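# Close the cabinet's bottom drawer with a robot arm

## Task

Slide the cabinet's lowest drawer in until it is at least 90 percent closed and no longer moving, then release it and pull the gripper away; the drawer must stay shut without the robot holding or pressing it.

## Robot and tools

Robot: two UFACTORY 850-style six-joint arms, left_arm and right_arm, each ending in a parallel two-finger gripper with a wrist camera. The names are labels only and do not refer to sides of an image.

Frames: all reported hand positions use one scene frame. Its origin sits on the table top midway between the arms, +x points out across the table, +z points up, and left_arm stands on the +y side. The left_arm base is at (+0.016, +0.488, 0) m with quat_wxyz (+0.997, 0, 0, +0.073). The right_arm base is at (+0.026, -0.439, 0) m with quat_wxyz (+0.999, 0, 0, -0.034). The fingers point along the gripper's +z axis and close along its y axis. The reported end_effector_position lies between the finger pads about 2 cm short of the tips. Closing the fingers pushes the tips roughly 10 mm further along +z. Reported hand positions can be somewhat off, especially when an arm is stretched far.

Tool execute_actions: the argument "actions" is a list holding zero or one item. An empty list sends nothing and returns the state together with camera pictures. A motion item looks like {"rows": [[...]], "steps": N}. N ranges from 3 to 15 control steps, each 1/30 s, and defaults to 15. There may be 1 to 15 rows, one per step, and the last row repeats to fill the remaining steps. A wait item is {"steps": N} with no rows and N up to 300. It commands nothing and counts steps since the previous result, with your reply time included. The optional "pictures": true adds images to any result. A refused call moves nothing.

Each row is a single flat list of 14 numbers covering both arms, even when only one arm should move. The first seven belong to left_arm and the last seven to right_arm. Within each arm's seven, the order is waist, shoulder, elbow, forearm roll, wrist pitch, wrist roll, then gripper opening. The six joint values are absolute target angles in radians, in the same form that Joint positions prints them. They are not offsets. Allowed ranges: waist -6.283 to 6.283, shoulder -2.304 to 2.304, elbow -4.224 to 0.061, forearm roll -6.283 to 6.283, wrist pitch -2.164 to 2.164, wrist roll -6.283 to 6.283. A call is rejected if a target goes more than 0.010 rad beyond a stated end and further out than the joint's last reported angle. The true ends may differ from the stated ones by up to 0.010 rad. Targets past the true end are clipped there, and the result then says "joint sent to its limit". That line can refer to a motion still running from earlier. If the line is missing, the joint may still have no room left. The opening is an absolute value from -1 (closed) to +1 (fully open, pad gap 0.084 m).

Motion limits: a joint target changes at no more than 3.14 rad/s, takes 0.16 s to reach that speed, and all joints of an arm are timed to arrive together. Each step keeps the target within 0.623 rad of the measured angle. Targets are also scaled back whenever they would put the hand more than 70 mm from where it is now. Large moves therefore need several calls. After a call, the arms continue toward the last row while you think or wait. They stop chasing it once everything has nearly stopped, or once any step is HELD. The last 3 steps of each action run after its result is returned.

Reading results: the state line reads `left_arm: …` | `right_arm: …` and gives each gripper's position in metres, its quat_wxyz, and its linear and angular velocities. Joint positions and Joint velocities list six joints per arm (rad, rad/s) followed by the pad gap (m, m/s). grip_measured is the measured opening on the command scale. To squeeze an object, command a value clearly below it, knowing that a fast close hits harder. "joint command not followed" means a clearance check changed or blocked joint targets on some steps, while the rest of the row still ran. HELD marks steps on which your row was partly or fully withheld. TORQUE FAULT means a joint hit its load limit, after which the arm backs off, freezes for 10 s and drops the rest of the call. Load limits in N m: waist 53.4, shoulder 53.4, elbow 44.5, forearm roll 24, wrist pitch 16.9, wrist roll 16.9. MOTOR HOT appears from 65 °C. At 80 °C an OVER-TEMPERATURE FAULT brakes that arm until it cools, and pressing or holding for a long time builds heat.

Cameras: cam_high, cam_low, cam_left_wrist and cam_right_wrist, each 672x504 and listed in that order. Calibration (K, distortion, T_world_to_cam) is given per camera. The wrist camera poses follow the arm joints and can be off by a few millimetres and about a degree. zoom_image takes "camera" (one of those names) and "region" [x0, y0, x1, y1] in that camera's pixels, with the origin at top-left and at most 504x504. It returns a sharper crop of the camera's latest image.

read_manual with section "licences" only returns licence text. finished_scene with "scene" set to the current scene number ends and grades that scene permanently and moves to the next one. Call it only after the drawer is shut, still and released.

Suggested order: look at the scene and find the drawer front. Bring one arm's hand, fingers open or closed, against the drawer face at low height. Push gently along the closing direction in small steps. Then back the hand away and check that the drawer stays closed.

Avoid: letting the arms touch or push each other, knocking anything off the table, slamming the drawer or shoving hard, and leaving the hand pressing on the drawer at the end. Something may occasionally tug a held part or nudge loose objects, so confirm the final state before finishing.

Each tool is called after ">>>" as name([rows], argument=value, ...), one row to a line, values as JSON.

## Session

>>> execute_actions(actions=[])

Scene clock: 0.00 s of 3900.00 s.
left_arm: end_effector_position=(+0.0656, +0.9076, +0.2478) grip_measured=+1.00 end_effector_quat_wxyz=(-0.036, +0.476, +0.853, -0.211) end_effector_velocity=(+0.000, -0.000, -0.000) end_effector_angular_velocity=(-0.001, -0.000, -0.001) | right_arm: end_effector_position=(+0.4991, -0.5843, +0.2529) grip_measured=+1.00 end_effector_quat_wxyz=(-0.189, +0.692, +0.599, -0.356) end_effector_velocity=(+0.000, -0.000, +0.002) end_effector_angular_velocity=(+0.000, -0.002, +0.000)
Joint positions: left_arm=[ 1.201 -0.37  -0.995  0.216 -1.028 -0.925  0.084] | right_arm=[-0.093 -0.759 -1.46  -0.282 -1.495 -1.448  0.084]
Joint velocities: left_arm=[-0.    -0.     0.     0.     0.     0.001  0.   ] | right_arm=[-0.     0.003 -0.     0.    -0.001 -0.001  0.   ]
camera_calibration (this result's frames):
cam_left_wrist: T_world_to_cam=[[0.793469, 0.448262, -0.411666, -0.324167], [0.547562, -0.821061, 0.161351, 0.738187], [-0.265676, -0.35344, -0.896938, 0.693108], [0, 0, 0, 1]] pos_world=[0.037155, 0.99638, 0.369119]
cam_right_wrist: T_world_to_cam=[[0.705837, -0.18631, -0.683435, -0.257876], [-0.00279558, -0.965518, 0.26032, -0.564049], [-0.708369, -0.181833, -0.682019, 0.552084], [0, 0, 0, 1]] pos_world=[0.571521, -0.492257, 0.347124]

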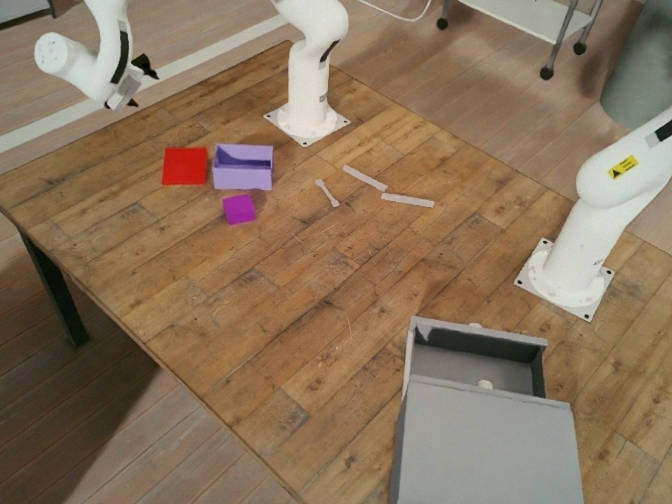

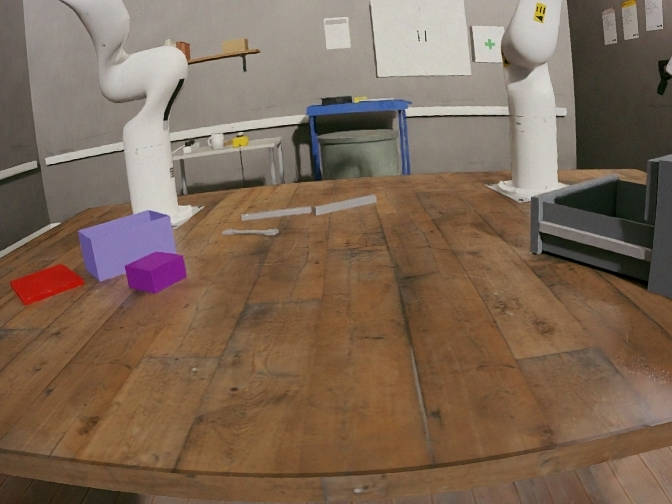

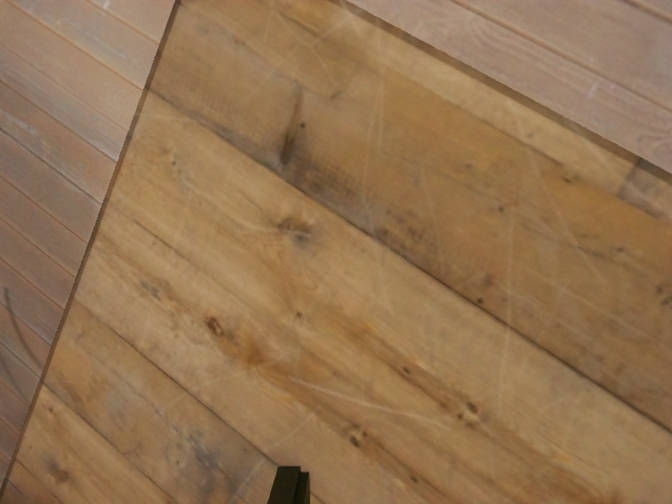

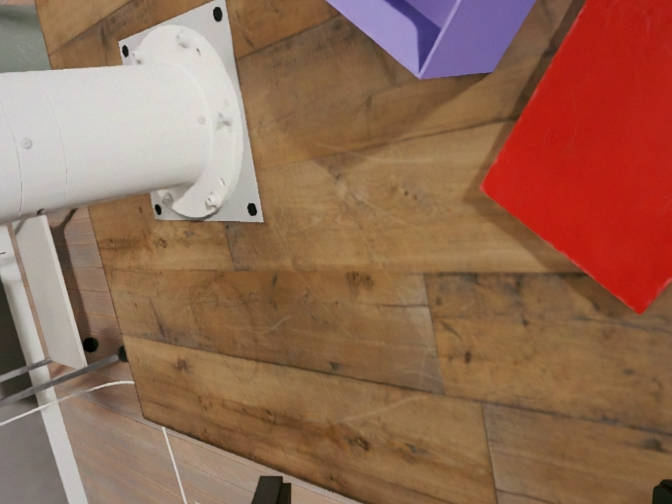

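>>> zoom_image(camera="cam_high", region=[380, 294, 600, 504])

>>> zoom_image(camera="cam_low", region=[500, 140, 672, 312])

>>> zoom_image(camera="cam_high", region=[500, 220, 630, 335])

>>> zoom_image(camera="cam_high", region=[250, 70, 365, 160])

Region (380, 294, 600, 504) of cam_high's 672x504 image, scaled by 2.291, with more detail than that image has; it fills the top 481 rows of this view, and the rest is white.

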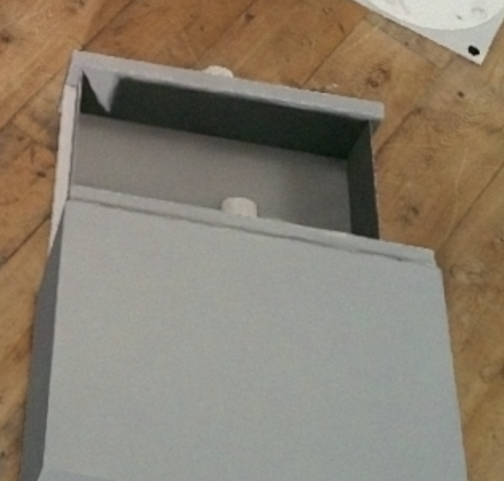

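Region (500, 140, 672, 312) of cam_low's 672x504 image, scaled by 2.930, with more detail than that image has.

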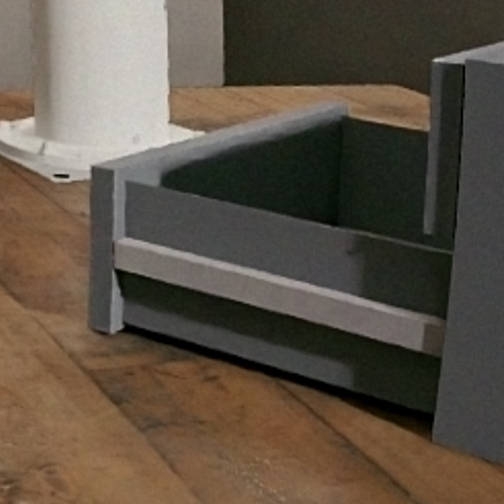

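Region (500, 220, 630, 335) of cam_high's 672x504 image, scaled by 3.877, with more detail than that image has; it fills the top 446 rows of this view, and the rest is white.

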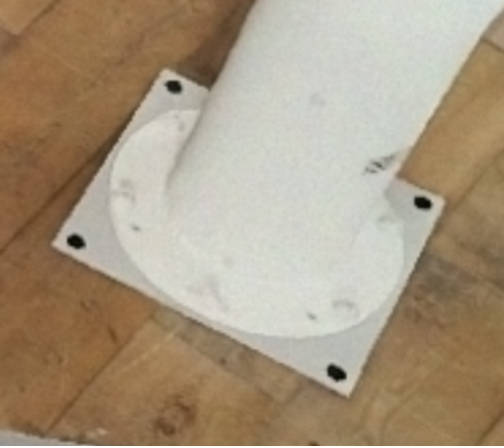

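Region (250, 70, 365, 160) of cam_high's 672x504 image, scaled by 4.383, with more detail than that image has; it fills the top 394 rows of this view, and the rest is white.

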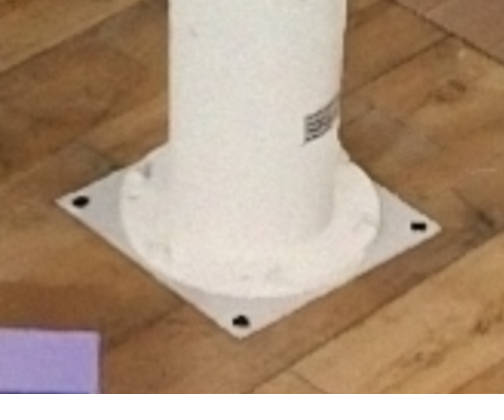

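>>> execute_actions([
  {"rows": [[1.1981,-0.37,-0.9941,0.2178,-1.0280,-0.9245,1,-0.093,-0.759,-1.46,-0.282,-1.495,-1.448,1],[1.1911,-0.37,-0.9919,0.2220,-1.0281,-0.9232,1,-0.093,-0.759,-1.46,-0.282,-1.495,-1.448,1],[1.1781,-0.37,-0.9878,0.2299,-1.0282,-0.9209,1,-0.093,-0.759,-1.46,-0.282,-1.495,-1.448,1],[1.1581,-0.37,-0.9814,0.2421,-1.0284,-0.9174,1,-0.093,-0.759,-1.46,-0.282,-1.495,-1.448,1],[1.1305,-0.37,-0.9728,0.2589,-1.0287,-0.9125,1,-0.093,-0.759,-1.46,-0.282,-1.495,-1.448,1],[1.0959,-0.37,-0.9618,0.2799,-1.0290,-0.9063,1,-0.093,-0.759,-1.46,-0.282,-1.495,-1.448,1],[1.0553,-0.37,-0.9490,0.3046,-1.0294,-0.8991,1,-0.093,-0.759,-1.46,-0.282,-1.495,-1.448,1],[1.0102,-0.37,-0.9348,0.3320,-1.0299,-0.8911,1,-0.093,-0.759,-1.46,-0.282,-1.495,-1.448,1],[0.9629,-0.37,-0.9198,0.3608,-1.0303,-0.8826,1,-0.093,-0.759,-1.46,-0.282,-1.495,-1.448,1],[0.9153,-0.37,-0.9048,0.3897,-1.0308,-0.8742,1,-0.093,-0.759,-1.46,-0.282,-1.495,-1.448,1],[0.8677,-0.37,-0.8898,0.4187,-1.0313,-0.8657,1,-0.093,-0.759,-1.46,-0.282,-1.495,-1.448,1],[0.8201,-0.37,-0.8748,0.4477,-1.0317,-0.8572,1,-0.093,-0.759,-1.46,-0.282,-1.495,-1.448,1],[0.7724,-0.37,-0.8597,0.4766,-1.0322,-0.8487,1,-0.093,-0.759,-1.46,-0.282,-1.495,-1.448,1],[0.7248,-0.37,-0.8447,0.5056,-1.0327,-0.8403,1,-0.093,-0.759,-1.46,-0.282,-1.495,-1.448,1],[0.6772,-0.37,-0.8297,0.5345,-1.0331,-0.8318,1,-0.093,-0.759,-1.46,-0.282,-1.495,-1.448,1]], "steps": 15},
], pictures=false)

>>> execute_actions([
  {"rows": [[0.6296,-0.37,-0.8146,0.5635,-1.0336,-0.8233,1,-0.093,-0.759,-1.46,-0.282,-1.495,-1.448,1],[0.5820,-0.37,-0.7996,0.5924,-1.0340,-0.8149,1,-0.093,-0.759,-1.46,-0.282,-1.495,-1.448,1],[0.5344,-0.37,-0.7846,0.6214,-1.0345,-0.8064,1,-0.093,-0.759,-1.46,-0.282,-1.495,-1.448,1],[0.4867,-0.37,-0.7695,0.6504,-1.0350,-0.7979,1,-0.093,-0.759,-1.46,-0.282,-1.495,-1.448,1],[0.4391,-0.37,-0.7545,0.6793,-1.0354,-0.7894,1,-0.093,-0.759,-1.46,-0.282,-1.495,-1.448,1],[0.3915,-0.37,-0.7395,0.7083,-1.0359,-0.7810,1,-0.093,-0.759,-1.46,-0.282,-1.495,-1.448,1],[0.3439,-0.37,-0.7244,0.7372,-1.0364,-0.7725,1,-0.093,-0.759,-1.46,-0.282,-1.495,-1.448,1],[0.2963,-0.37,-0.7094,0.7662,-1.0368,-0.7640,1,-0.093,-0.759,-1.46,-0.282,-1.495,-1.448,1],[0.2487,-0.37,-0.6944,0.7951,-1.0373,-0.7555,1,-0.093,-0.759,-1.46,-0.282,-1.495,-1.448,1],[0.2010,-0.37,-0.6793,0.8241,-1.0378,-0.7471,1,-0.093,-0.759,-1.46,-0.282,-1.495,-1.448,1],[0.1534,-0.37,-0.6643,0.8531,-1.0382,-0.7386,1,-0.093,-0.759,-1.46,-0.282,-1.495,-1.448,1],[0.1058,-0.37,-0.6493,0.8820,-1.0387,-0.7301,1,-0.093,-0.759,-1.46,-0.282,-1.495,-1.448,1],[0.0582,-0.37,-0.6343,0.9110,-1.0392,-0.7216,1,-0.093,-0.759,-1.46,-0.282,-1.495,-1.448,1],[0.0106,-0.37,-0.6192,0.9399,-1.0396,-0.7132,1,-0.093,-0.759,-1.46,-0.282,-1.495,-1.448,1],[-0.0370,-0.37,-0.6042,0.9689,-1.0401,-0.7047,1,-0.093,-0.759,-1.46,-0.282,-1.495,-1.448,1]], "steps": 15},
], pictures=false)

>>> execute_actions([
  {"rows": [[-0.0847,-0.37,-0.5892,0.9978,-1.0406,-0.6962,1,-0.093,-0.759,-1.46,-0.282,-1.495,-1.448,1],[-0.1323,-0.37,-0.5741,1.0268,-1.0410,-0.6878,1,-0.093,-0.759,-1.46,-0.282,-1.495,-1.448,1],[-0.1799,-0.37,-0.5591,1.0558,-1.0415,-0.6793,1,-0.093,-0.759,-1.46,-0.282,-1.495,-1.448,1],[-0.2275,-0.37,-0.5441,1.0847,-1.0420,-0.6708,1,-0.093,-0.759,-1.46,-0.282,-1.495,-1.448,1],[-0.2751,-0.37,-0.5290,1.1137,-1.0424,-0.6623,1,-0.093,-0.759,-1.46,-0.282,-1.495,-1.448,1],[-0.3227,-0.37,-0.5140,1.1426,-1.0429,-0.6539,1,-0.093,-0.759,-1.46,-0.282,-1.495,-1.448,1],[-0.3704,-0.37,-0.4990,1.1716,-1.0433,-0.6454,1,-0.093,-0.759,-1.46,-0.282,-1.495,-1.448,1],[-0.4180,-0.37,-0.4839,1.2005,-1.0438,-0.6369,1,-0.093,-0.759,-1.46,-0.282,-1.495,-1.448,1],[-0.4656,-0.37,-0.4689,1.2295,-1.0443,-0.6284,1,-0.093,-0.759,-1.46,-0.282,-1.495,-1.448,1],[-0.5132,-0.37,-0.4539,1.2585,-1.0447,-0.6200,1,-0.093,-0.759,-1.46,-0.282,-1.495,-1.448,1],[-0.5608,-0.37,-0.4389,1.2874,-1.0452,-0.6115,1,-0.093,-0.759,-1.46,-0.282,-1.495,-1.448,1],[-0.6084,-0.37,-0.4238,1.3164,-1.0457,-0.6030,1,-0.093,-0.759,-1.46,-0.282,-1.495,-1.448,1],[-0.6561,-0.37,-0.4088,1.3453,-1.0461,-0.5946,1,-0.093,-0.759,-1.46,-0.282,-1.495,-1.448,1],[-0.7037,-0.37,-0.3938,1.3743,-1.0466,-0.5861,1,-0.093,-0.759,-1.46,-0.282,-1.495,-1.448,1],[-0.7513,-0.37,-0.3787,1.4032,-1.0471,-0.5776,1,-0.093,-0.759,-1.46,-0.282,-1.495,-1.448,1]], "steps": 15},
], pictures=false)

>>> execute_actions([
  {"rows": [[-0.7989,-0.37,-0.3637,1.4322,-1.0475,-0.5691,1,-0.093,-0.759,-1.46,-0.282,-1.495,-1.448,1],[-0.8465,-0.3706,-0.3489,1.4614,-1.0481,-0.5607,1,-0.093,-0.759,-1.46,-0.282,-1.495,-1.448,1],[-0.8941,-0.3741,-0.3348,1.4917,-1.0490,-0.5522,1,-0.093,-0.759,-1.46,-0.282,-1.495,-1.448,1],[-0.9415,-0.3828,-0.3225,1.5238,-1.0503,-0.5438,1,-0.093,-0.759,-1.46,-0.282,-1.495,-1.448,1],[-0.9865,-0.3979,-0.3127,1.5569,-1.0525,-0.5358,1,-0.093,-0.759,-1.46,-0.282,-1.495,-1.448,1],[-1.0271,-0.4198,-0.3064,1.5899,-1.0553,-0.5285,1,-0.093,-0.759,-1.46,-0.282,-1.495,-1.448,1],[-1.0618,-0.4485,-0.3038,1.6217,-1.0588,-0.5224,1,-0.093,-0.759,-1.46,-0.282,-1.495,-1.448,1],[-1.0893,-0.4832,-0.3054,1.6517,-1.0629,-0.5175,1,-0.093,-0.759,-1.46,-0.282,-1.495,-1.448,1],[-1.1094,-0.5228,-0.3107,1.6789,-1.0675,-0.5139,1,-0.093,-0.759,-1.46,-0.282,-1.495,-1.448,1],[-1.1224,-0.5658,-0.3193,1.7031,-1.0723,-0.5116,1,-0.093,-0.759,-1.46,-0.282,-1.495,-1.448,1],[-1.1293,-0.6106,-0.3303,1.7243,-1.0774,-0.5103,1,-0.093,-0.759,-1.46,-0.282,-1.495,-1.448,1],[-1.1319,-0.6554,-0.3427,1.7429,-1.0824,-0.5099,1,-0.093,-0.759,-1.46,-0.282,-1.495,-1.448,1],[-1.1322,-0.6985,-0.3553,1.7594,-1.0871,-0.5098,1,-0.093,-0.759,-1.46,-0.282,-1.495,-1.448,1],[-1.1322,-0.7381,-0.3670,1.7744,-1.0915,-0.5098,1,-0.093,-0.759,-1.46,-0.282,-1.495,-1.448,1],[-1.1322,-0.7728,-0.3772,1.7875,-1.0953,-0.5098,1,-0.093,-0.759,-1.46,-0.282,-1.495,-1.448,1]], "steps": 15},
], pictures=false)

>>> execute_actions([
  {"rows": [[-1.1322,-0.8014,-0.3857,1.7984,-1.0985,-0.5098,1,-0.093,-0.759,-1.46,-0.282,-1.495,-1.448,1],[-1.1322,-0.8234,-0.3921,1.8067,-1.1009,-0.5098,1,-0.093,-0.759,-1.46,-0.282,-1.495,-1.448,1],[-1.1322,-0.8384,-0.3966,1.8124,-1.1026,-0.5098,1,-0.093,-0.759,-1.46,-0.282,-1.495,-1.448,1],[-1.1281,-0.8471,-0.3992,1.8192,-1.1053,-0.5092,1,-0.093,-0.759,-1.46,-0.282,-1.495,-1.448,1],[-1.1198,-0.8506,-0.4002,1.8275,-1.1092,-0.5081,1,-0.093,-0.759,-1.46,-0.282,-1.495,-1.448,1],[-1.1075,-0.8512,-0.4005,1.8381,-1.1144,-0.5063,1,-0.093,-0.759,-1.46,-0.282,-1.495,-1.448,1],[-1.0910,-0.8511,-0.4008,1.8518,-1.1212,-0.5038,1,-0.093,-0.759,-1.46,-0.282,-1.495,-1.448,1],[-1.0705,-0.8510,-0.4013,1.8688,-1.1295,-0.5003,1,-0.093,-0.759,-1.46,-0.282,-1.495,-1.448,1],[-1.0500,-0.8508,-0.4021,1.8856,-1.1376,-0.4964,1,-0.093,-0.759,-1.46,-0.282,-1.495,-1.448,1],[-1.0297,-0.8506,-0.4030,1.9022,-1.1456,-0.4922,1,-0.093,-0.759,-1.46,-0.282,-1.495,-1.448,1],[-1.0135,-0.8505,-0.4039,1.9154,-1.1518,-0.4885,1,-0.093,-0.759,-1.46,-0.282,-1.495,-1.448,1],[-0.9993,-0.8503,-0.4048,1.9268,-1.1572,-0.4852,1,-0.093,-0.759,-1.46,-0.282,-1.495,-1.448,1],[-0.9872,-0.8501,-0.4057,1.9365,-1.1617,-0.4822,1,-0.093,-0.759,-1.46,-0.282,-1.495,-1.448,1],[-0.9771,-0.8500,-0.4064,1.9446,-1.1654,-0.4796,1,-0.093,-0.759,-1.46,-0.282,-1.495,-1.448,1],[-0.9671,-0.8498,-0.4073,1.9526,-1.1691,-0.4769,1,-0.093,-0.759,-1.46,-0.282,-1.495,-1.448,1]], "steps": 15},
], pictures=false)

>>> execute_actions([
  {"rows": [[-0.9570,-0.8497,-0.4081,1.9605,-1.1727,-0.4741,1,-0.093,-0.759,-1.46,-0.282,-1.495,-1.448,1],[-0.9470,-0.8495,-0.4091,1.9685,-1.1762,-0.4712,1,-0.093,-0.759,-1.46,-0.282,-1.495,-1.448,1],[-0.9370,-0.8493,-0.4100,1.9763,-1.1798,-0.4682,1,-0.093,-0.759,-1.46,-0.282,-1.495,-1.448,1],[-0.9271,-0.8492,-0.4111,1.9841,-1.1832,-0.4652,1,-0.093,-0.759,-1.46,-0.282,-1.495,-1.448,1],[-0.9172,-0.8489,-0.4121,1.9919,-1.1865,-0.4621,1,-0.093,-0.759,-1.46,-0.282,-1.495,-1.448,1],[-0.9074,-0.8487,-0.4133,1.9996,-1.1897,-0.4589,1,-0.093,-0.759,-1.46,-0.282,-1.495,-1.448,1],[-0.8957,-0.8485,-0.4147,2.0088,-1.1934,-0.4550,1,-0.093,-0.759,-1.46,-0.282,-1.495,-1.448,1],[-0.8803,-0.8481,-0.4167,2.0210,-1.1982,-0.4497,1,-0.093,-0.759,-1.46,-0.282,-1.495,-1.448,1],[-0.8611,-0.8477,-0.4194,2.0360,-1.2040,-0.4430,1,-0.093,-0.759,-1.46,-0.282,-1.495,-1.448,1],[-0.8383,-0.8472,-0.4229,2.0537,-1.2105,-0.4346,1,-0.093,-0.759,-1.46,-0.282,-1.495,-1.448,1],[-0.8122,-0.8465,-0.4273,2.0741,-1.2175,-0.4245,1,-0.093,-0.759,-1.46,-0.282,-1.495,-1.448,1],[-0.7846,-0.8458,-0.4324,2.0954,-1.2244,-0.4133,1,-0.093,-0.759,-1.46,-0.282,-1.495,-1.448,1],[-0.7575,-0.8451,-0.4380,2.1163,-1.2306,-0.4017,1,-0.093,-0.759,-1.46,-0.282,-1.495,-1.448,1],[-0.7309,-0.8444,-0.4441,2.1368,-1.2360,-0.3897,1,-0.093,-0.759,-1.46,-0.282,-1.495,-1.448,1],[-0.7051,-0.8438,-0.4505,2.1567,-1.2404,-0.3777,1,-0.093,-0.759,-1.46,-0.282,-1.495,-1.448,1]], "steps": 15},
], pictures=false)

>>> execute_actions([
  {"rows": [[-0.6798,-0.8432,-0.4573,2.1762,-1.2442,-0.3656,1,-0.093,-0.759,-1.46,-0.282,-1.495,-1.448,1],[-0.6552,-0.8427,-0.4645,2.1951,-1.2472,-0.3534,1,-0.093,-0.759,-1.46,-0.282,-1.495,-1.448,1],[-0.6311,-0.8423,-0.4721,2.2136,-1.2496,-0.3411,1,-0.093,-0.759,-1.46,-0.282,-1.495,-1.448,1],[-0.6076,-0.8420,-0.4801,2.2317,-1.2513,-0.3287,1,-0.093,-0.759,-1.46,-0.282,-1.495,-1.448,1],[-0.5847,-0.8417,-0.4885,2.2492,-1.2522,-0.3162,1,-0.093,-0.759,-1.46,-0.282,-1.495,-1.448,1],[-0.5625,-0.8415,-0.4973,2.2662,-1.2524,-0.3039,1,-0.093,-0.759,-1.46,-0.282,-1.495,-1.448,1],[-0.5409,-0.8415,-0.5064,2.2827,-1.2520,-0.2917,1,-0.093,-0.759,-1.46,-0.282,-1.495,-1.448,1],[-0.5199,-0.8416,-0.5158,2.2988,-1.2510,-0.2796,1,-0.093,-0.759,-1.46,-0.282,-1.495,-1.448,1],[-0.4995,-0.8419,-0.5256,2.3144,-1.2494,-0.2676,1,-0.093,-0.759,-1.46,-0.282,-1.495,-1.448,1],[-0.4810,-0.8423,-0.5351,2.3285,-1.2474,-0.2566,1,-0.093,-0.759,-1.46,-0.282,-1.495,-1.448,1],[-0.4642,-0.8428,-0.5441,2.3412,-1.2451,-0.2464,1,-0.093,-0.759,-1.46,-0.282,-1.495,-1.448,1],[-0.4492,-0.8433,-0.5527,2.3526,-1.2426,-0.2370,1,-0.093,-0.759,-1.46,-0.282,-1.495,-1.448,1],[-0.4357,-0.8439,-0.5607,2.3629,-1.2399,-0.2286,1,-0.093,-0.759,-1.46,-0.282,-1.495,-1.448,1],[-0.4237,-0.8445,-0.5681,2.3719,-1.2374,-0.2211,1,-0.093,-0.759,-1.46,-0.282,-1.495,-1.448,1],[-0.4131,-0.8451,-0.5749,2.3799,-1.2349,-0.2144,1,-0.093,-0.759,-1.46,-0.282,-1.495,-1.448,1]], "steps": 15},
], pictures=false)

>>> execute_actions([
  {"rows": [[-0.4039,-0.8457,-0.5811,2.3869,-1.2325,-0.2085,1,-0.093,-0.759,-1.46,-0.282,-1.495,-1.448,1],[-0.3970,-0.8462,-0.5857,2.3920,-1.2307,-0.2041,1,-0.093,-0.759,-1.46,-0.282,-1.495,-1.448,1],[-0.3914,-0.8466,-0.5896,2.3963,-1.2292,-0.2005,1,-0.093,-0.759,-1.46,-0.282,-1.495,-1.448,1],[-0.3869,-0.8470,-0.5928,2.3996,-1.2279,-0.1976,1,-0.093,-0.759,-1.46,-0.282,-1.495,-1.448,1],[-0.3840,-0.8472,-0.5949,2.4018,-1.2270,-0.1957,1,-0.093,-0.759,-1.46,-0.282,-1.495,-1.448,1],[-0.3825,-0.8474,-0.5960,2.4029,-1.2266,-0.1947,1,-0.093,-0.759,-1.46,-0.282,-1.495,-1.448,1]], "steps": 11},
], pictures=true)

>>> zoom_image(camera="cam_low", region=[600, 180, 672, 270])

Scene clock: 24.00 s of 3900.00 s.
left_arm: end_effector_position=(+0.1163, +0.8756, +0.2348) grip_measured=+1.00 end_effector_quat_wxyz=(-0.091, +0.606, +0.752, -0.243) end_effector_velocity=(+0.278, -0.195, -0.069) end_effector_angular_velocity=(-0.288, +0.468, -2.025) | right_arm: end_effector_position=(+0.4992, -0.5845, +0.2530) grip_measured=+1.00 end_effector_quat_wxyz=(-0.189, +0.692, +0.599, -0.356) end_effector_velocity=(-0.000, -0.000, -0.001) end_effector_angular_velocity=(+0.000, +0.001, +0.001)
Joint positions: left_arm=[ 0.996 -0.37  -0.93   0.341 -1.03  -0.889  0.084] | right_arm=[-0.093 -0.759 -1.46  -0.282 -1.495 -1.448  0.084]
Joint velocities: left_arm=[-1.217 -0.002  0.382  0.736 -0.012  0.215 -0.   ] | right_arm=[-0.    -0.002  0.    -0.     0.001 -0.    -0.   ]
Steps of this call (steps 1 to 90: nothing new was sent; then 20.60 s passed at rest; steps 91 to 102: the first 12 steps of this action). Readings (joint positions):
91: left_arm=[1.201 -0.370 -0.995 0.216 -1.028 -0.925] | right_arm=[-0.093 -0.759 -1.460 -0.282 -1.495 -1.448]
92: left_arm=[1.200 -0.370 -0.995 0.216 -1.028 -0.925] | right_arm=[-0.093 -0.759 -1.460 -0.282 -1.495 -1.448]
94: left_arm=[1.193 -0.370 -0.992 0.221 -1.028 -0.923] | right_arm=[-0.093 -0.759 -1.460 -0.282 -1.495 -1.448]
98: left_arm=[1.132 -0.370 -0.973 0.259 -1.029 -0.912] | right_arm=[-0.093 -0.759 -1.460 -0.282 -1.495 -1.448]
102: the state above

Scene clock: 24.50 s of 3900.00 s.
left_arm: end_effector_position=(+0.2442, +0.7596, +0.2082) grip_measured=+1.00 end_effector_quat_wxyz=(-0.283, +0.880, +0.263, -0.275) end_effector_velocity=(+0.226, -0.259, -0.038) end_effector_angular_velocity=(-0.092, +0.642, -2.438) | right_arm: end_effector_position=(+0.4992, -0.5845, +0.2530) grip_measured=+1.00 end_effector_quat_wxyz=(-0.189, +0.692, +0.599, -0.356) end_effector_velocity=(+0.000, +0.000, -0.000) end_effector_angular_velocity=(+0.000, -0.001, +0.000)
Joint positions: left_arm=[ 0.304 -0.37  -0.712  0.761 -1.037 -0.765  0.084] | right_arm=[-0.093 -0.759 -1.46  -0.282 -1.495 -1.448  0.084]
Joint velocities: left_arm=[-1.44  -0.001  0.454  0.876 -0.014  0.256 -0.   ] | right_arm=[ 0. -0. -0.  0.  0. -0. -0.]
Steps of this call (steps 1 to 3: the last 3 steps of your previous action; steps 4 to 15: the first 12 steps of this action). Readings (joint positions):
4: left_arm=[0.822 -0.370 -0.876 0.446 -1.032 -0.858] | right_arm=[-0.093 -0.759 -1.460 -0.282 -1.495 -1.448]
5: left_arm=[0.777 -0.370 -0.862 0.473 -1.032 -0.850] | right_arm=[-0.093 -0.759 -1.460 -0.282 -1.495 -1.448]
7: left_arm=[0.686 -0.370 -0.833 0.529 -1.033 -0.833] | right_arm=[-0.093 -0.759 -1.460 -0.282 -1.495 -1.448]
11: left_arm=[0.497 -0.370 -0.773 0.644 -1.035 -0.800] | right_arm=[-0.093 -0.759 -1.460 -0.282 -1.495 -1.448]
15: the state above

Scene clock: 25.00 s of 3900.00 s.
left_arm: end_effector_position=(+0.3350, +0.6054, +0.1908) grip_measured=+1.00 end_effector_quat_wxyz=(-0.439, +0.814, -0.326, -0.198) end_effector_velocity=(+0.115, -0.369, -0.038) end_effector_angular_velocity=(+0.219, +0.623, -2.421) | right_arm: end_effector_position=(+0.4992, -0.5845, +0.2530) grip_measured=+1.00 end_effector_quat_wxyz=(-0.189, +0.692, +0.599, -0.356) end_effector_velocity=(-0.000, -0.000, +0.001) end_effector_angular_velocity=(-0.001, -0.000, -0.000)
Joint positions: left_arm=[-0.412 -0.37  -0.486  1.197 -1.044 -0.638  0.084] | right_arm=[-0.093 -0.759 -1.46  -0.282 -1.495 -1.448  0.084]
Joint velocities: left_arm=[-1.425  0.     0.449  0.867 -0.014  0.254  0.   ] | right_arm=[ 0.     0.001  0.    -0.    -0.001  0.     0.   ]
Steps of this call (steps 1 to 3: the last 3 steps of your previous action; steps 4 to 15: the first 12 steps of this action). Readings (joint positions):
4: left_arm=[0.113 -0.370 -0.651 0.878 -1.039 -0.731] | right_arm=[-0.093 -0.759 -1.460 -0.282 -1.495 -1.448]
5: left_arm=[0.065 -0.370 -0.636 0.907 -1.039 -0.723] | right_arm=[-0.093 -0.759 -1.460 -0.282 -1.495 -1.448]
7: left_arm=[-0.030 -0.370 -0.606 0.965 -1.040 -0.706] | right_arm=[-0.093 -0.759 -1.460 -0.282 -1.495 -1.448]
11: left_arm=[-0.221 -0.370 -0.546 1.081 -1.042 -0.672] | right_arm=[-0.093 -0.759 -1.460 -0.282 -1.495 -1.448]
15: the state above

Scene clock: 25.50 s of 3900.00 s.
left_arm: end_effector_position=(+0.3371, +0.4168, +0.1400) grip_measured=+1.00 end_effector_quat_wxyz=(+0.497, -0.406, +0.761, +0.092) end_effector_velocity=(-0.055, -0.201, -0.267) end_effector_angular_velocity=(+0.831, +0.670, -1.527) | right_arm: end_effector_position=(+0.4992, -0.5845, +0.2530) grip_measured=+1.00 end_effector_quat_wxyz=(-0.189, +0.692, +0.599, -0.356) end_effector_velocity=(+0.000, +0.000, +0.001) end_effector_angular_velocity=(+0.001, -0.002, +0.000)
Joint positions: left_arm=[-1.071 -0.502 -0.315  1.648 -1.065 -0.521  0.084] | right_arm=[-0.093 -0.759 -1.46  -0.282 -1.495 -1.448  0.084]
Joint velocities: left_arm=[-0.663 -1.063 -0.09   0.798 -0.119  0.118  0.   ] | right_arm=[ 0.     0.001  0.     0.001  0.    -0.001  0.   ]
Steps of this call (steps 1 to 3: the last 3 steps of your previous action; steps 4 to 15: the first 12 steps of this action). Readings (joint positions):
4: left_arm=[-0.602 -0.370 -0.426 1.312 -1.046 -0.604] | right_arm=[-0.093 -0.759 -1.460 -0.282 -1.495 -1.448]
5: left_arm=[-0.650 -0.370 -0.411 1.341 -1.046 -0.596] | right_arm=[-0.093 -0.759 -1.460 -0.282 -1.495 -1.448]
7: left_arm=[-0.745 -0.370 -0.381 1.400 -1.047 -0.579] | right_arm=[-0.093 -0.759 -1.460 -0.282 -1.495 -1.448]
11: left_arm=[-0.932 -0.392 -0.330 1.523 -1.052 -0.546] | right_arm=[-0.093 -0.759 -1.460 -0.282 -1.495 -1.448]
15: the state above

Scene clock: 26.00 s of 3900.00 s.
left_arm: end_effector_position=(+0.3428, +0.4127, +0.0512) grip_measured=+1.00 end_effector_quat_wxyz=(+0.479, -0.251, +0.829, +0.144) end_effector_velocity=(+0.105, +0.069, -0.010) end_effector_angular_velocity=(+0.014, +0.017, -0.015) | right_arm: end_effector_position=(+0.4992, -0.5845, +0.2530) grip_measured=+1.00 end_effector_quat_wxyz=(-0.189, +0.692, +0.599, -0.356) end_effector_velocity=(+0.000, +0.000, -0.000) end_effector_angular_velocity=(-0.000, +0.000, +0.000)
Joint positions: left_arm=[-1.055 -0.847 -0.401  1.879 -1.135 -0.497  0.084] | right_arm=[-0.093 -0.759 -1.46  -0.282 -1.495 -1.448  0.084]
Joint velocities: left_arm=[ 0.515 -0.029 -0.033  0.438 -0.206  0.101 -0.   ] | right_arm=[ 0.    -0.    -0.    -0.    -0.     0.001 -0.   ]
Steps of this call (steps 1 to 3: the last 3 steps of your previous action; steps 4 to 15: the first 12 steps of this action). Readings (joint positions):
4: left_arm=[-1.120 -0.658 -0.347 1.736 -1.082 -0.512] | right_arm=[-0.093 -0.759 -1.460 -0.282 -1.495 -1.448]
5: left_arm=[-1.124 -0.697 -0.357 1.753 -1.087 -0.511] | right_arm=[-0.093 -0.759 -1.460 -0.282 -1.495 -1.448]
7: left_arm=[-1.128 -0.766 -0.376 1.782 -1.094 -0.510] | right_arm=[-0.093 -0.759 -1.460 -0.282 -1.495 -1.448]
11: left_arm=[-1.113 -0.835 -0.396 1.825 -1.109 -0.507] | right_arm=[-0.093 -0.759 -1.460 -0.282 -1.495 -1.448]
15: the state above

Scene clock: 26.50 s of 3900.00 s.
left_arm: end_effector_position=(+0.3826, +0.4394, +0.0498) grip_measured=+1.00 end_effector_quat_wxyz=(+0.478, -0.249, +0.830, +0.144) end_effector_velocity=(+0.124, +0.081, -0.002) end_effector_angular_velocity=(-0.002, +0.006, +0.002) | right_arm: end_effector_position=(+0.4992, -0.5845, +0.2530) grip_measured=+1.00 end_effector_quat_wxyz=(-0.189, +0.692, +0.599, -0.356) end_effector_velocity=(-0.000, +0.000, -0.000) end_effector_angular_velocity=(+0.001, -0.000, +0.000)
Joint positions: left_arm=[-0.863 -0.848 -0.419  2.035 -1.203 -0.443  0.084] | right_arm=[-0.093 -0.759 -1.46  -0.282 -1.495 -1.448  0.084]
Joint velocities: left_arm=[ 0.569  0.012 -0.086  0.443 -0.161  0.207  0.   ] | right_arm=[ 0.    -0.     0.     0.001  0.001 -0.001  0.   ]
Steps of this call (steps 1 to 3: the last 3 steps of your previous action; steps 4 to 15: the first 12 steps of this action). Readings (joint positions):
4: left_arm=[-0.995 -0.849 -0.405 1.929 -1.158 -0.484] | right_arm=[-0.093 -0.759 -1.460 -0.282 -1.495 -1.448]
5: left_arm=[-0.983 -0.849 -0.406 1.939 -1.163 -0.481] | right_arm=[-0.093 -0.759 -1.460 -0.282 -1.495 -1.448]
7: left_arm=[-0.961 -0.849 -0.408 1.957 -1.171 -0.475] | right_arm=[-0.093 -0.759 -1.460 -0.282 -1.495 -1.448]
11: left_arm=[-0.920 -0.849 -0.412 1.990 -1.185 -0.463] | right_arm=[-0.093 -0.759 -1.460 -0.282 -1.495 -1.448]
15: the state above

Scene clock: 27.00 s of 3900.00 s.
left_arm: end_effector_position=(+0.4717, +0.4979, +0.0497) grip_measured=+1.00 end_effector_quat_wxyz=(+0.478, -0.250, +0.829, +0.144) end_effector_velocity=(+0.182, +0.121, +0.001) end_effector_angular_velocity=(+0.000, -0.006, +0.001) | right_arm: end_effector_position=(+0.4992, -0.5845, +0.2530) grip_measured=+1.00 end_effector_quat_wxyz=(-0.189, +0.692, +0.599, -0.356) end_effector_velocity=(-0.000, +0.000, +0.000) end_effector_angular_velocity=(-0.001, -0.000, -0.001)
Joint positions: left_arm=[-0.513 -0.842 -0.521  2.304 -1.249 -0.275  0.084] | right_arm=[-0.093 -0.759 -1.46  -0.282 -1.495 -1.448  0.084]
Joint velocities: left_arm=[ 0.594 -0.008 -0.282  0.453  0.04   0.345  0.   ] | right_arm=[-0.     0.001  0.     0.    -0.     0.001 -0.   ]
Steps of this call (steps 1 to 3: the last 3 steps of your previous action; steps 4 to 15: the first 12 steps of this action). Readings (joint positions):
4: left_arm=[-0.772 -0.845 -0.436 2.105 -1.226 -0.407] | right_arm=[-0.093 -0.759 -1.460 -0.282 -1.495 -1.448]
5: left_arm=[-0.746 -0.845 -0.442 2.125 -1.231 -0.396] | right_arm=[-0.093 -0.759 -1.460 -0.282 -1.495 -1.448]
7: left_arm=[-0.696 -0.844 -0.454 2.164 -1.240 -0.372] | right_arm=[-0.093 -0.759 -1.460 -0.282 -1.495 -1.448]
11: left_arm=[-0.600 -0.842 -0.485 2.238 -1.249 -0.323] | right_arm=[-0.093 -0.759 -1.460 -0.282 -1.495 -1.448]
15: the state above

Scene clock: 27.37 s of 3900.00 s.
left_arm: end_effector_position=(+0.5131, +0.5258, +0.0500) grip_measured=+1.00 end_effector_quat_wxyz=(+0.479, -0.250, +0.829, +0.144) end_effector_velocity=(+0.028, +0.020, -0.000) end_effector_angular_velocity=(+0.001, +0.001, -0.001) | right_arm: end_effector_position=(+0.4992, -0.5845, +0.2530) grip_measured=+1.00 end_effector_quat_wxyz=(-0.189, +0.692, +0.599, -0.356) end_effector_velocity=(+0.000, +0.000, +0.001) end_effector_angular_velocity=(-0.000, -0.001, -0.000)
Joint positions: left_arm=[-0.389 -0.847 -0.592  2.398 -1.228 -0.199  0.084] | right_arm=[-0.093 -0.759 -1.46  -0.282 -1.495 -1.448  0.084]
Joint velocities: left_arm=[ 0.079 -0.006 -0.052  0.06   0.021  0.05   0.   ] | right_arm=[ 0.     0.001  0.     0.    -0.001  0.001 -0.   ]
Steps of this call (steps 1 to 3: the last 3 steps of your previous action; steps 4 to 11: the first 8 steps of this action). Readings (joint positions):
4: left_arm=[-0.445 -0.844 -0.557 2.355 -1.241 -0.234] | right_arm=[-0.093 -0.759 -1.460 -0.282 -1.495 -1.448]
5: left_arm=[-0.432 -0.844 -0.564 2.365 -1.238 -0.226] | right_arm=[-0.093 -0.759 -1.460 -0.282 -1.495 -1.448]
7: left_arm=[-0.411 -0.845 -0.577 2.381 -1.234 -0.213] | right_arm=[-0.093 -0.759 -1.460 -0.282 -1.495 -1.448]
11: the state above
camera_calibration (this result's frames):
cam_left_wrist: T_world_to_cam=[[-0.536364, 0.84395, -0.00791696, -0.135432], [0.401791, 0.263581, 0.876977, -0.319718], [0.742211, 0.467197, -0.480467, -0.46978], [0, 0, 0, 1]] pos_world=[0.404495, 0.418049, 0.0535997]
cam_right_wrist: T_world_to_cam=[[0.706252, -0.186451, -0.682968, -0.25836], [-0.00301464, -0.96548, 0.26046, -0.5641], [-0.707955, -0.181891, -0.682434, 0.552111], [0, 0, 0, 1]] pos_world=[0.571636, -0.492375, 0.347253]

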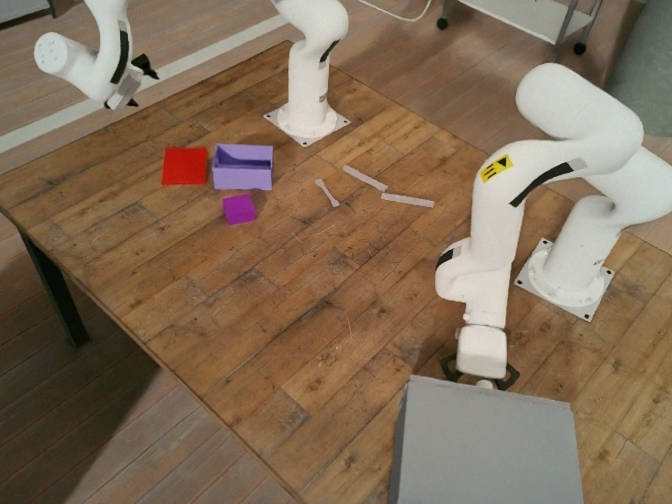

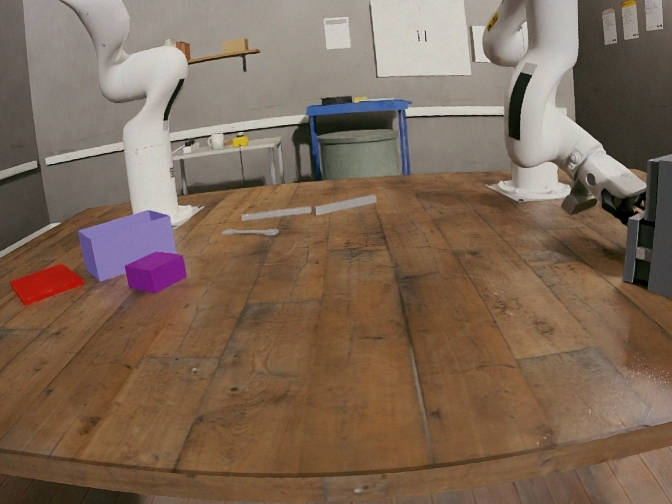

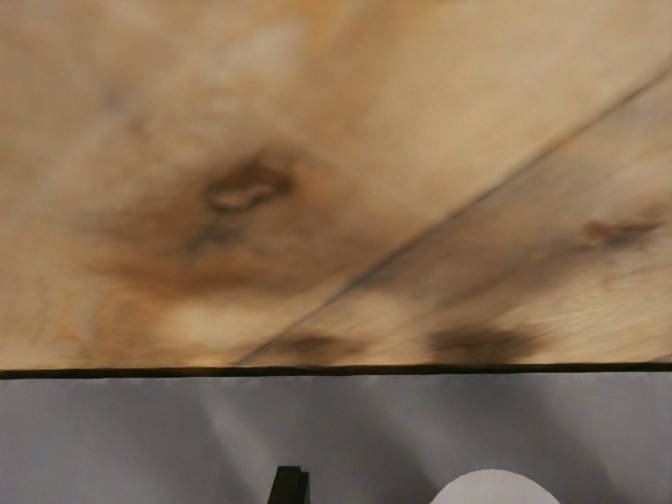

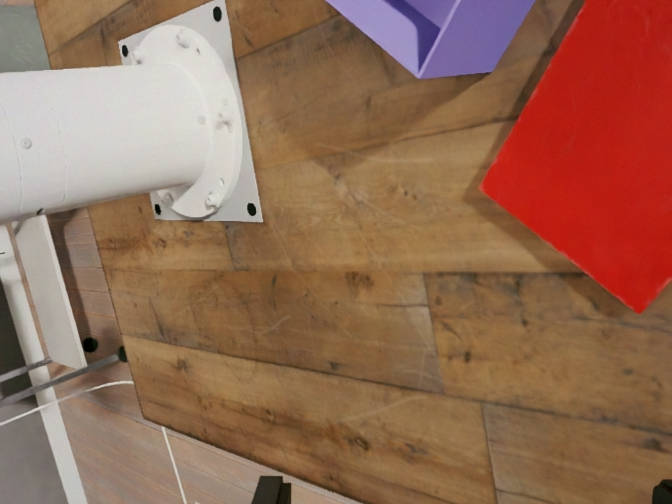

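Region (600, 180, 672, 270) of cam_low's 672x504 image, scaled by 5.600, with more detail than that image has; it fills the left 403 columns of this view, and the rest is white.

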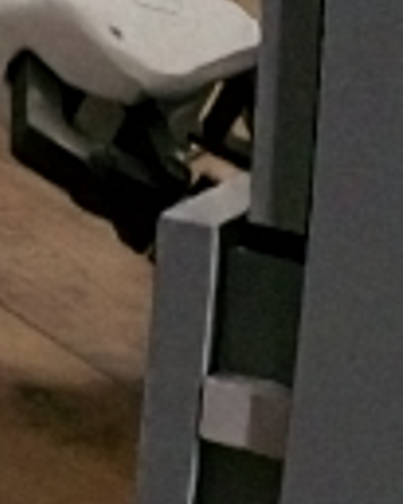

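>>> execute_actions(actions=[])

Scene clock: 28.03 s of 3900.00 s.
left_arm: end_effector_position=(+0.5152, +0.5274, +0.0500) grip_measured=+1.00 end_effector_quat_wxyz=(+0.479, -0.250, +0.829, +0.144) end_effector_velocity=(+0.000, -0.000, +0.000) end_effector_angular_velocity=(+0.000, +0.001, -0.001) | right_arm: end_effector_position=(+0.4992, -0.5845, +0.2530) grip_measured=+1.00 end_effector_quat_wxyz=(-0.189, +0.692, +0.599, -0.356) end_effector_velocity=(+0.000, +0.000, +0.000) end_effector_angular_velocity=(+0.001, -0.001, +0.002)
Joint positions: left_arm=[-0.383 -0.847 -0.596  2.403 -1.227 -0.195  0.084] | right_arm=[-0.093 -0.759 -1.46  -0.282 -1.495 -1.448  0.084]
Joint velocities: left_arm=[-0.     0.    -0.     0.     0.001  0.001  0.   ] | right_arm=[ 0.     0.001  0.001 -0.     0.001 -0.002  0.   ]
Kept back: nothing.
Steps of this call (steps 1 to 3: the last 3 steps of your previous action; steps 4 to 15: the robot went on to your last target; steps 16 to 20: nothing new was sent). Readings (joint positions):
1: left_arm=[-0.387 -0.847 -0.593 2.400 -1.228 -0.197] | right_arm=[-0.093 -0.759 -1.460 -0.282 -1.495 -1.448]
2: left_arm=[-0.385 -0.847 -0.594 2.401 -1.227 -0.196] | right_arm=[-0.093 -0.759 -1.460 -0.282 -1.495 -1.448]
4: left_arm=[-0.384 -0.847 -0.595 2.402 -1.227 -0.196] | right_arm=[-0.093 -0.759 -1.460 -0.282 -1.495 -1.448]
8: left_arm=[-0.383 -0.847 -0.596 2.403 -1.227 -0.195] | right_arm=[-0.093 -0.759 -1.460 -0.282 -1.495 -1.448]
20: the state above
All arms were judged still, so your last target was given up. Only a new action makes them travel on or press farther. Fingers that are still opening or closing keep moving.
camera_calibration (this result's frames):
cam_left_wrist: T_world_to_cam=[[-0.536356, 0.843958, -0.00759403, -0.135726], [0.402077, 0.263421, 0.876894, -0.321042], [0.742062, 0.467274, -0.480623, -0.472124], [0, 0, 0, 1]] pos_world=[0.406631, 0.419727, 0.0535755]
cam_right_wrist: T_world_to_cam=[[0.706251, -0.186451, -0.682968, -0.25836], [-0.00301449, -0.96548, 0.26046, -0.5641], [-0.707955, -0.181892, -0.682434, 0.552111], [0, 0, 0, 1]] pos_world=[0.571636, -0.492375, 0.347253]

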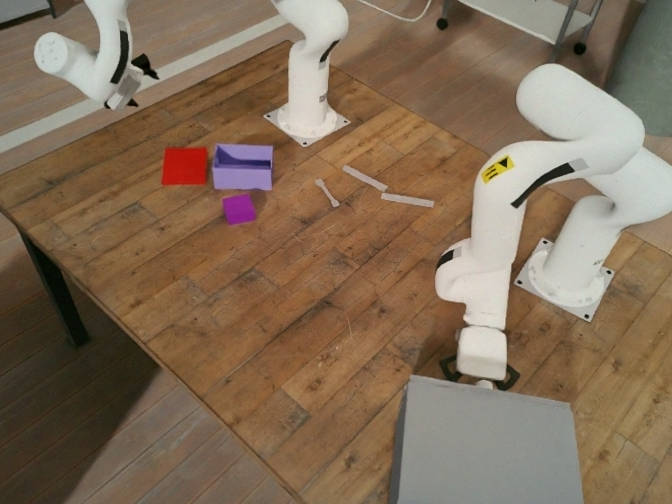

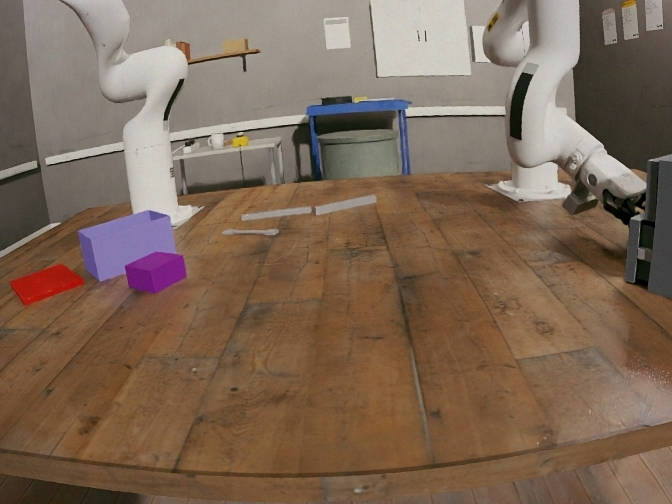

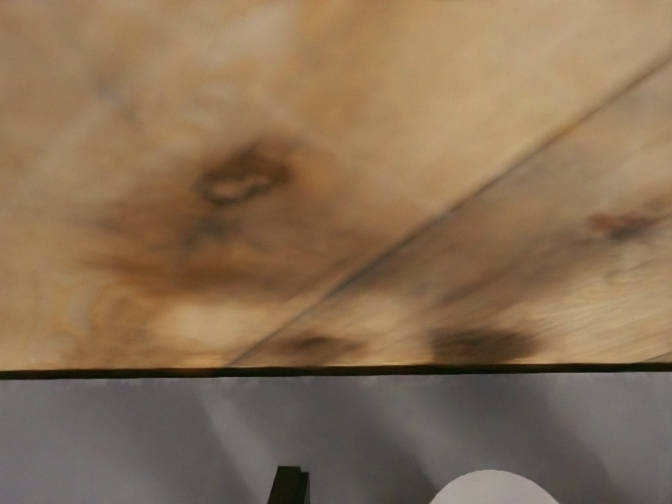

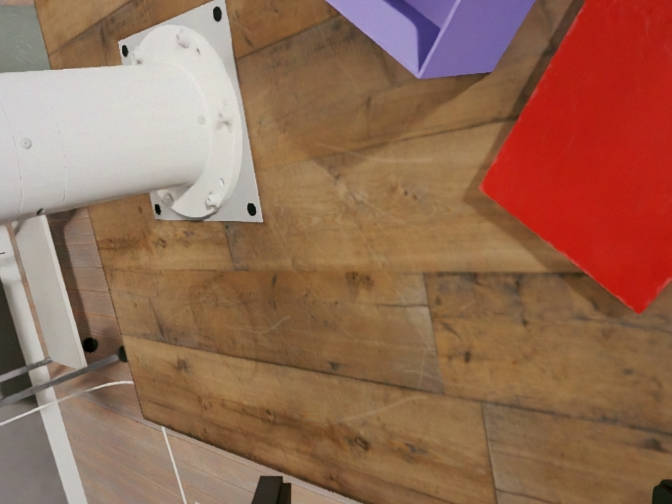

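>>> zoom_image(camera="cam_low", region=[560, 140, 672, 300])

>>> zoom_image(camera="cam_high", region=[400, 320, 580, 430])

Region (560, 140, 672, 300) of cam_low's 672x504 image, scaled by 3.150, with more detail than that image has; it fills the left 353 columns of this view, and the rest is white.

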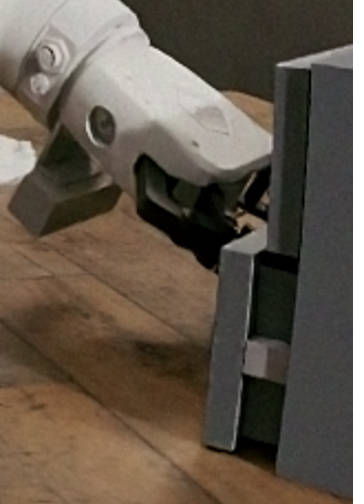

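Region (400, 320, 580, 430) of cam_high's 672x504 image, scaled by 2.800, with more detail than that image has.

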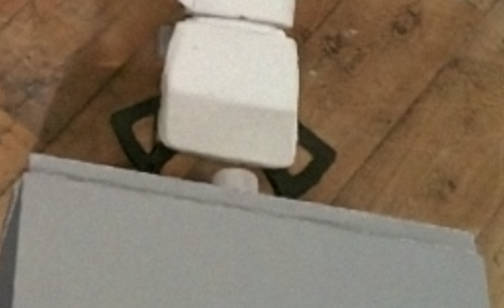

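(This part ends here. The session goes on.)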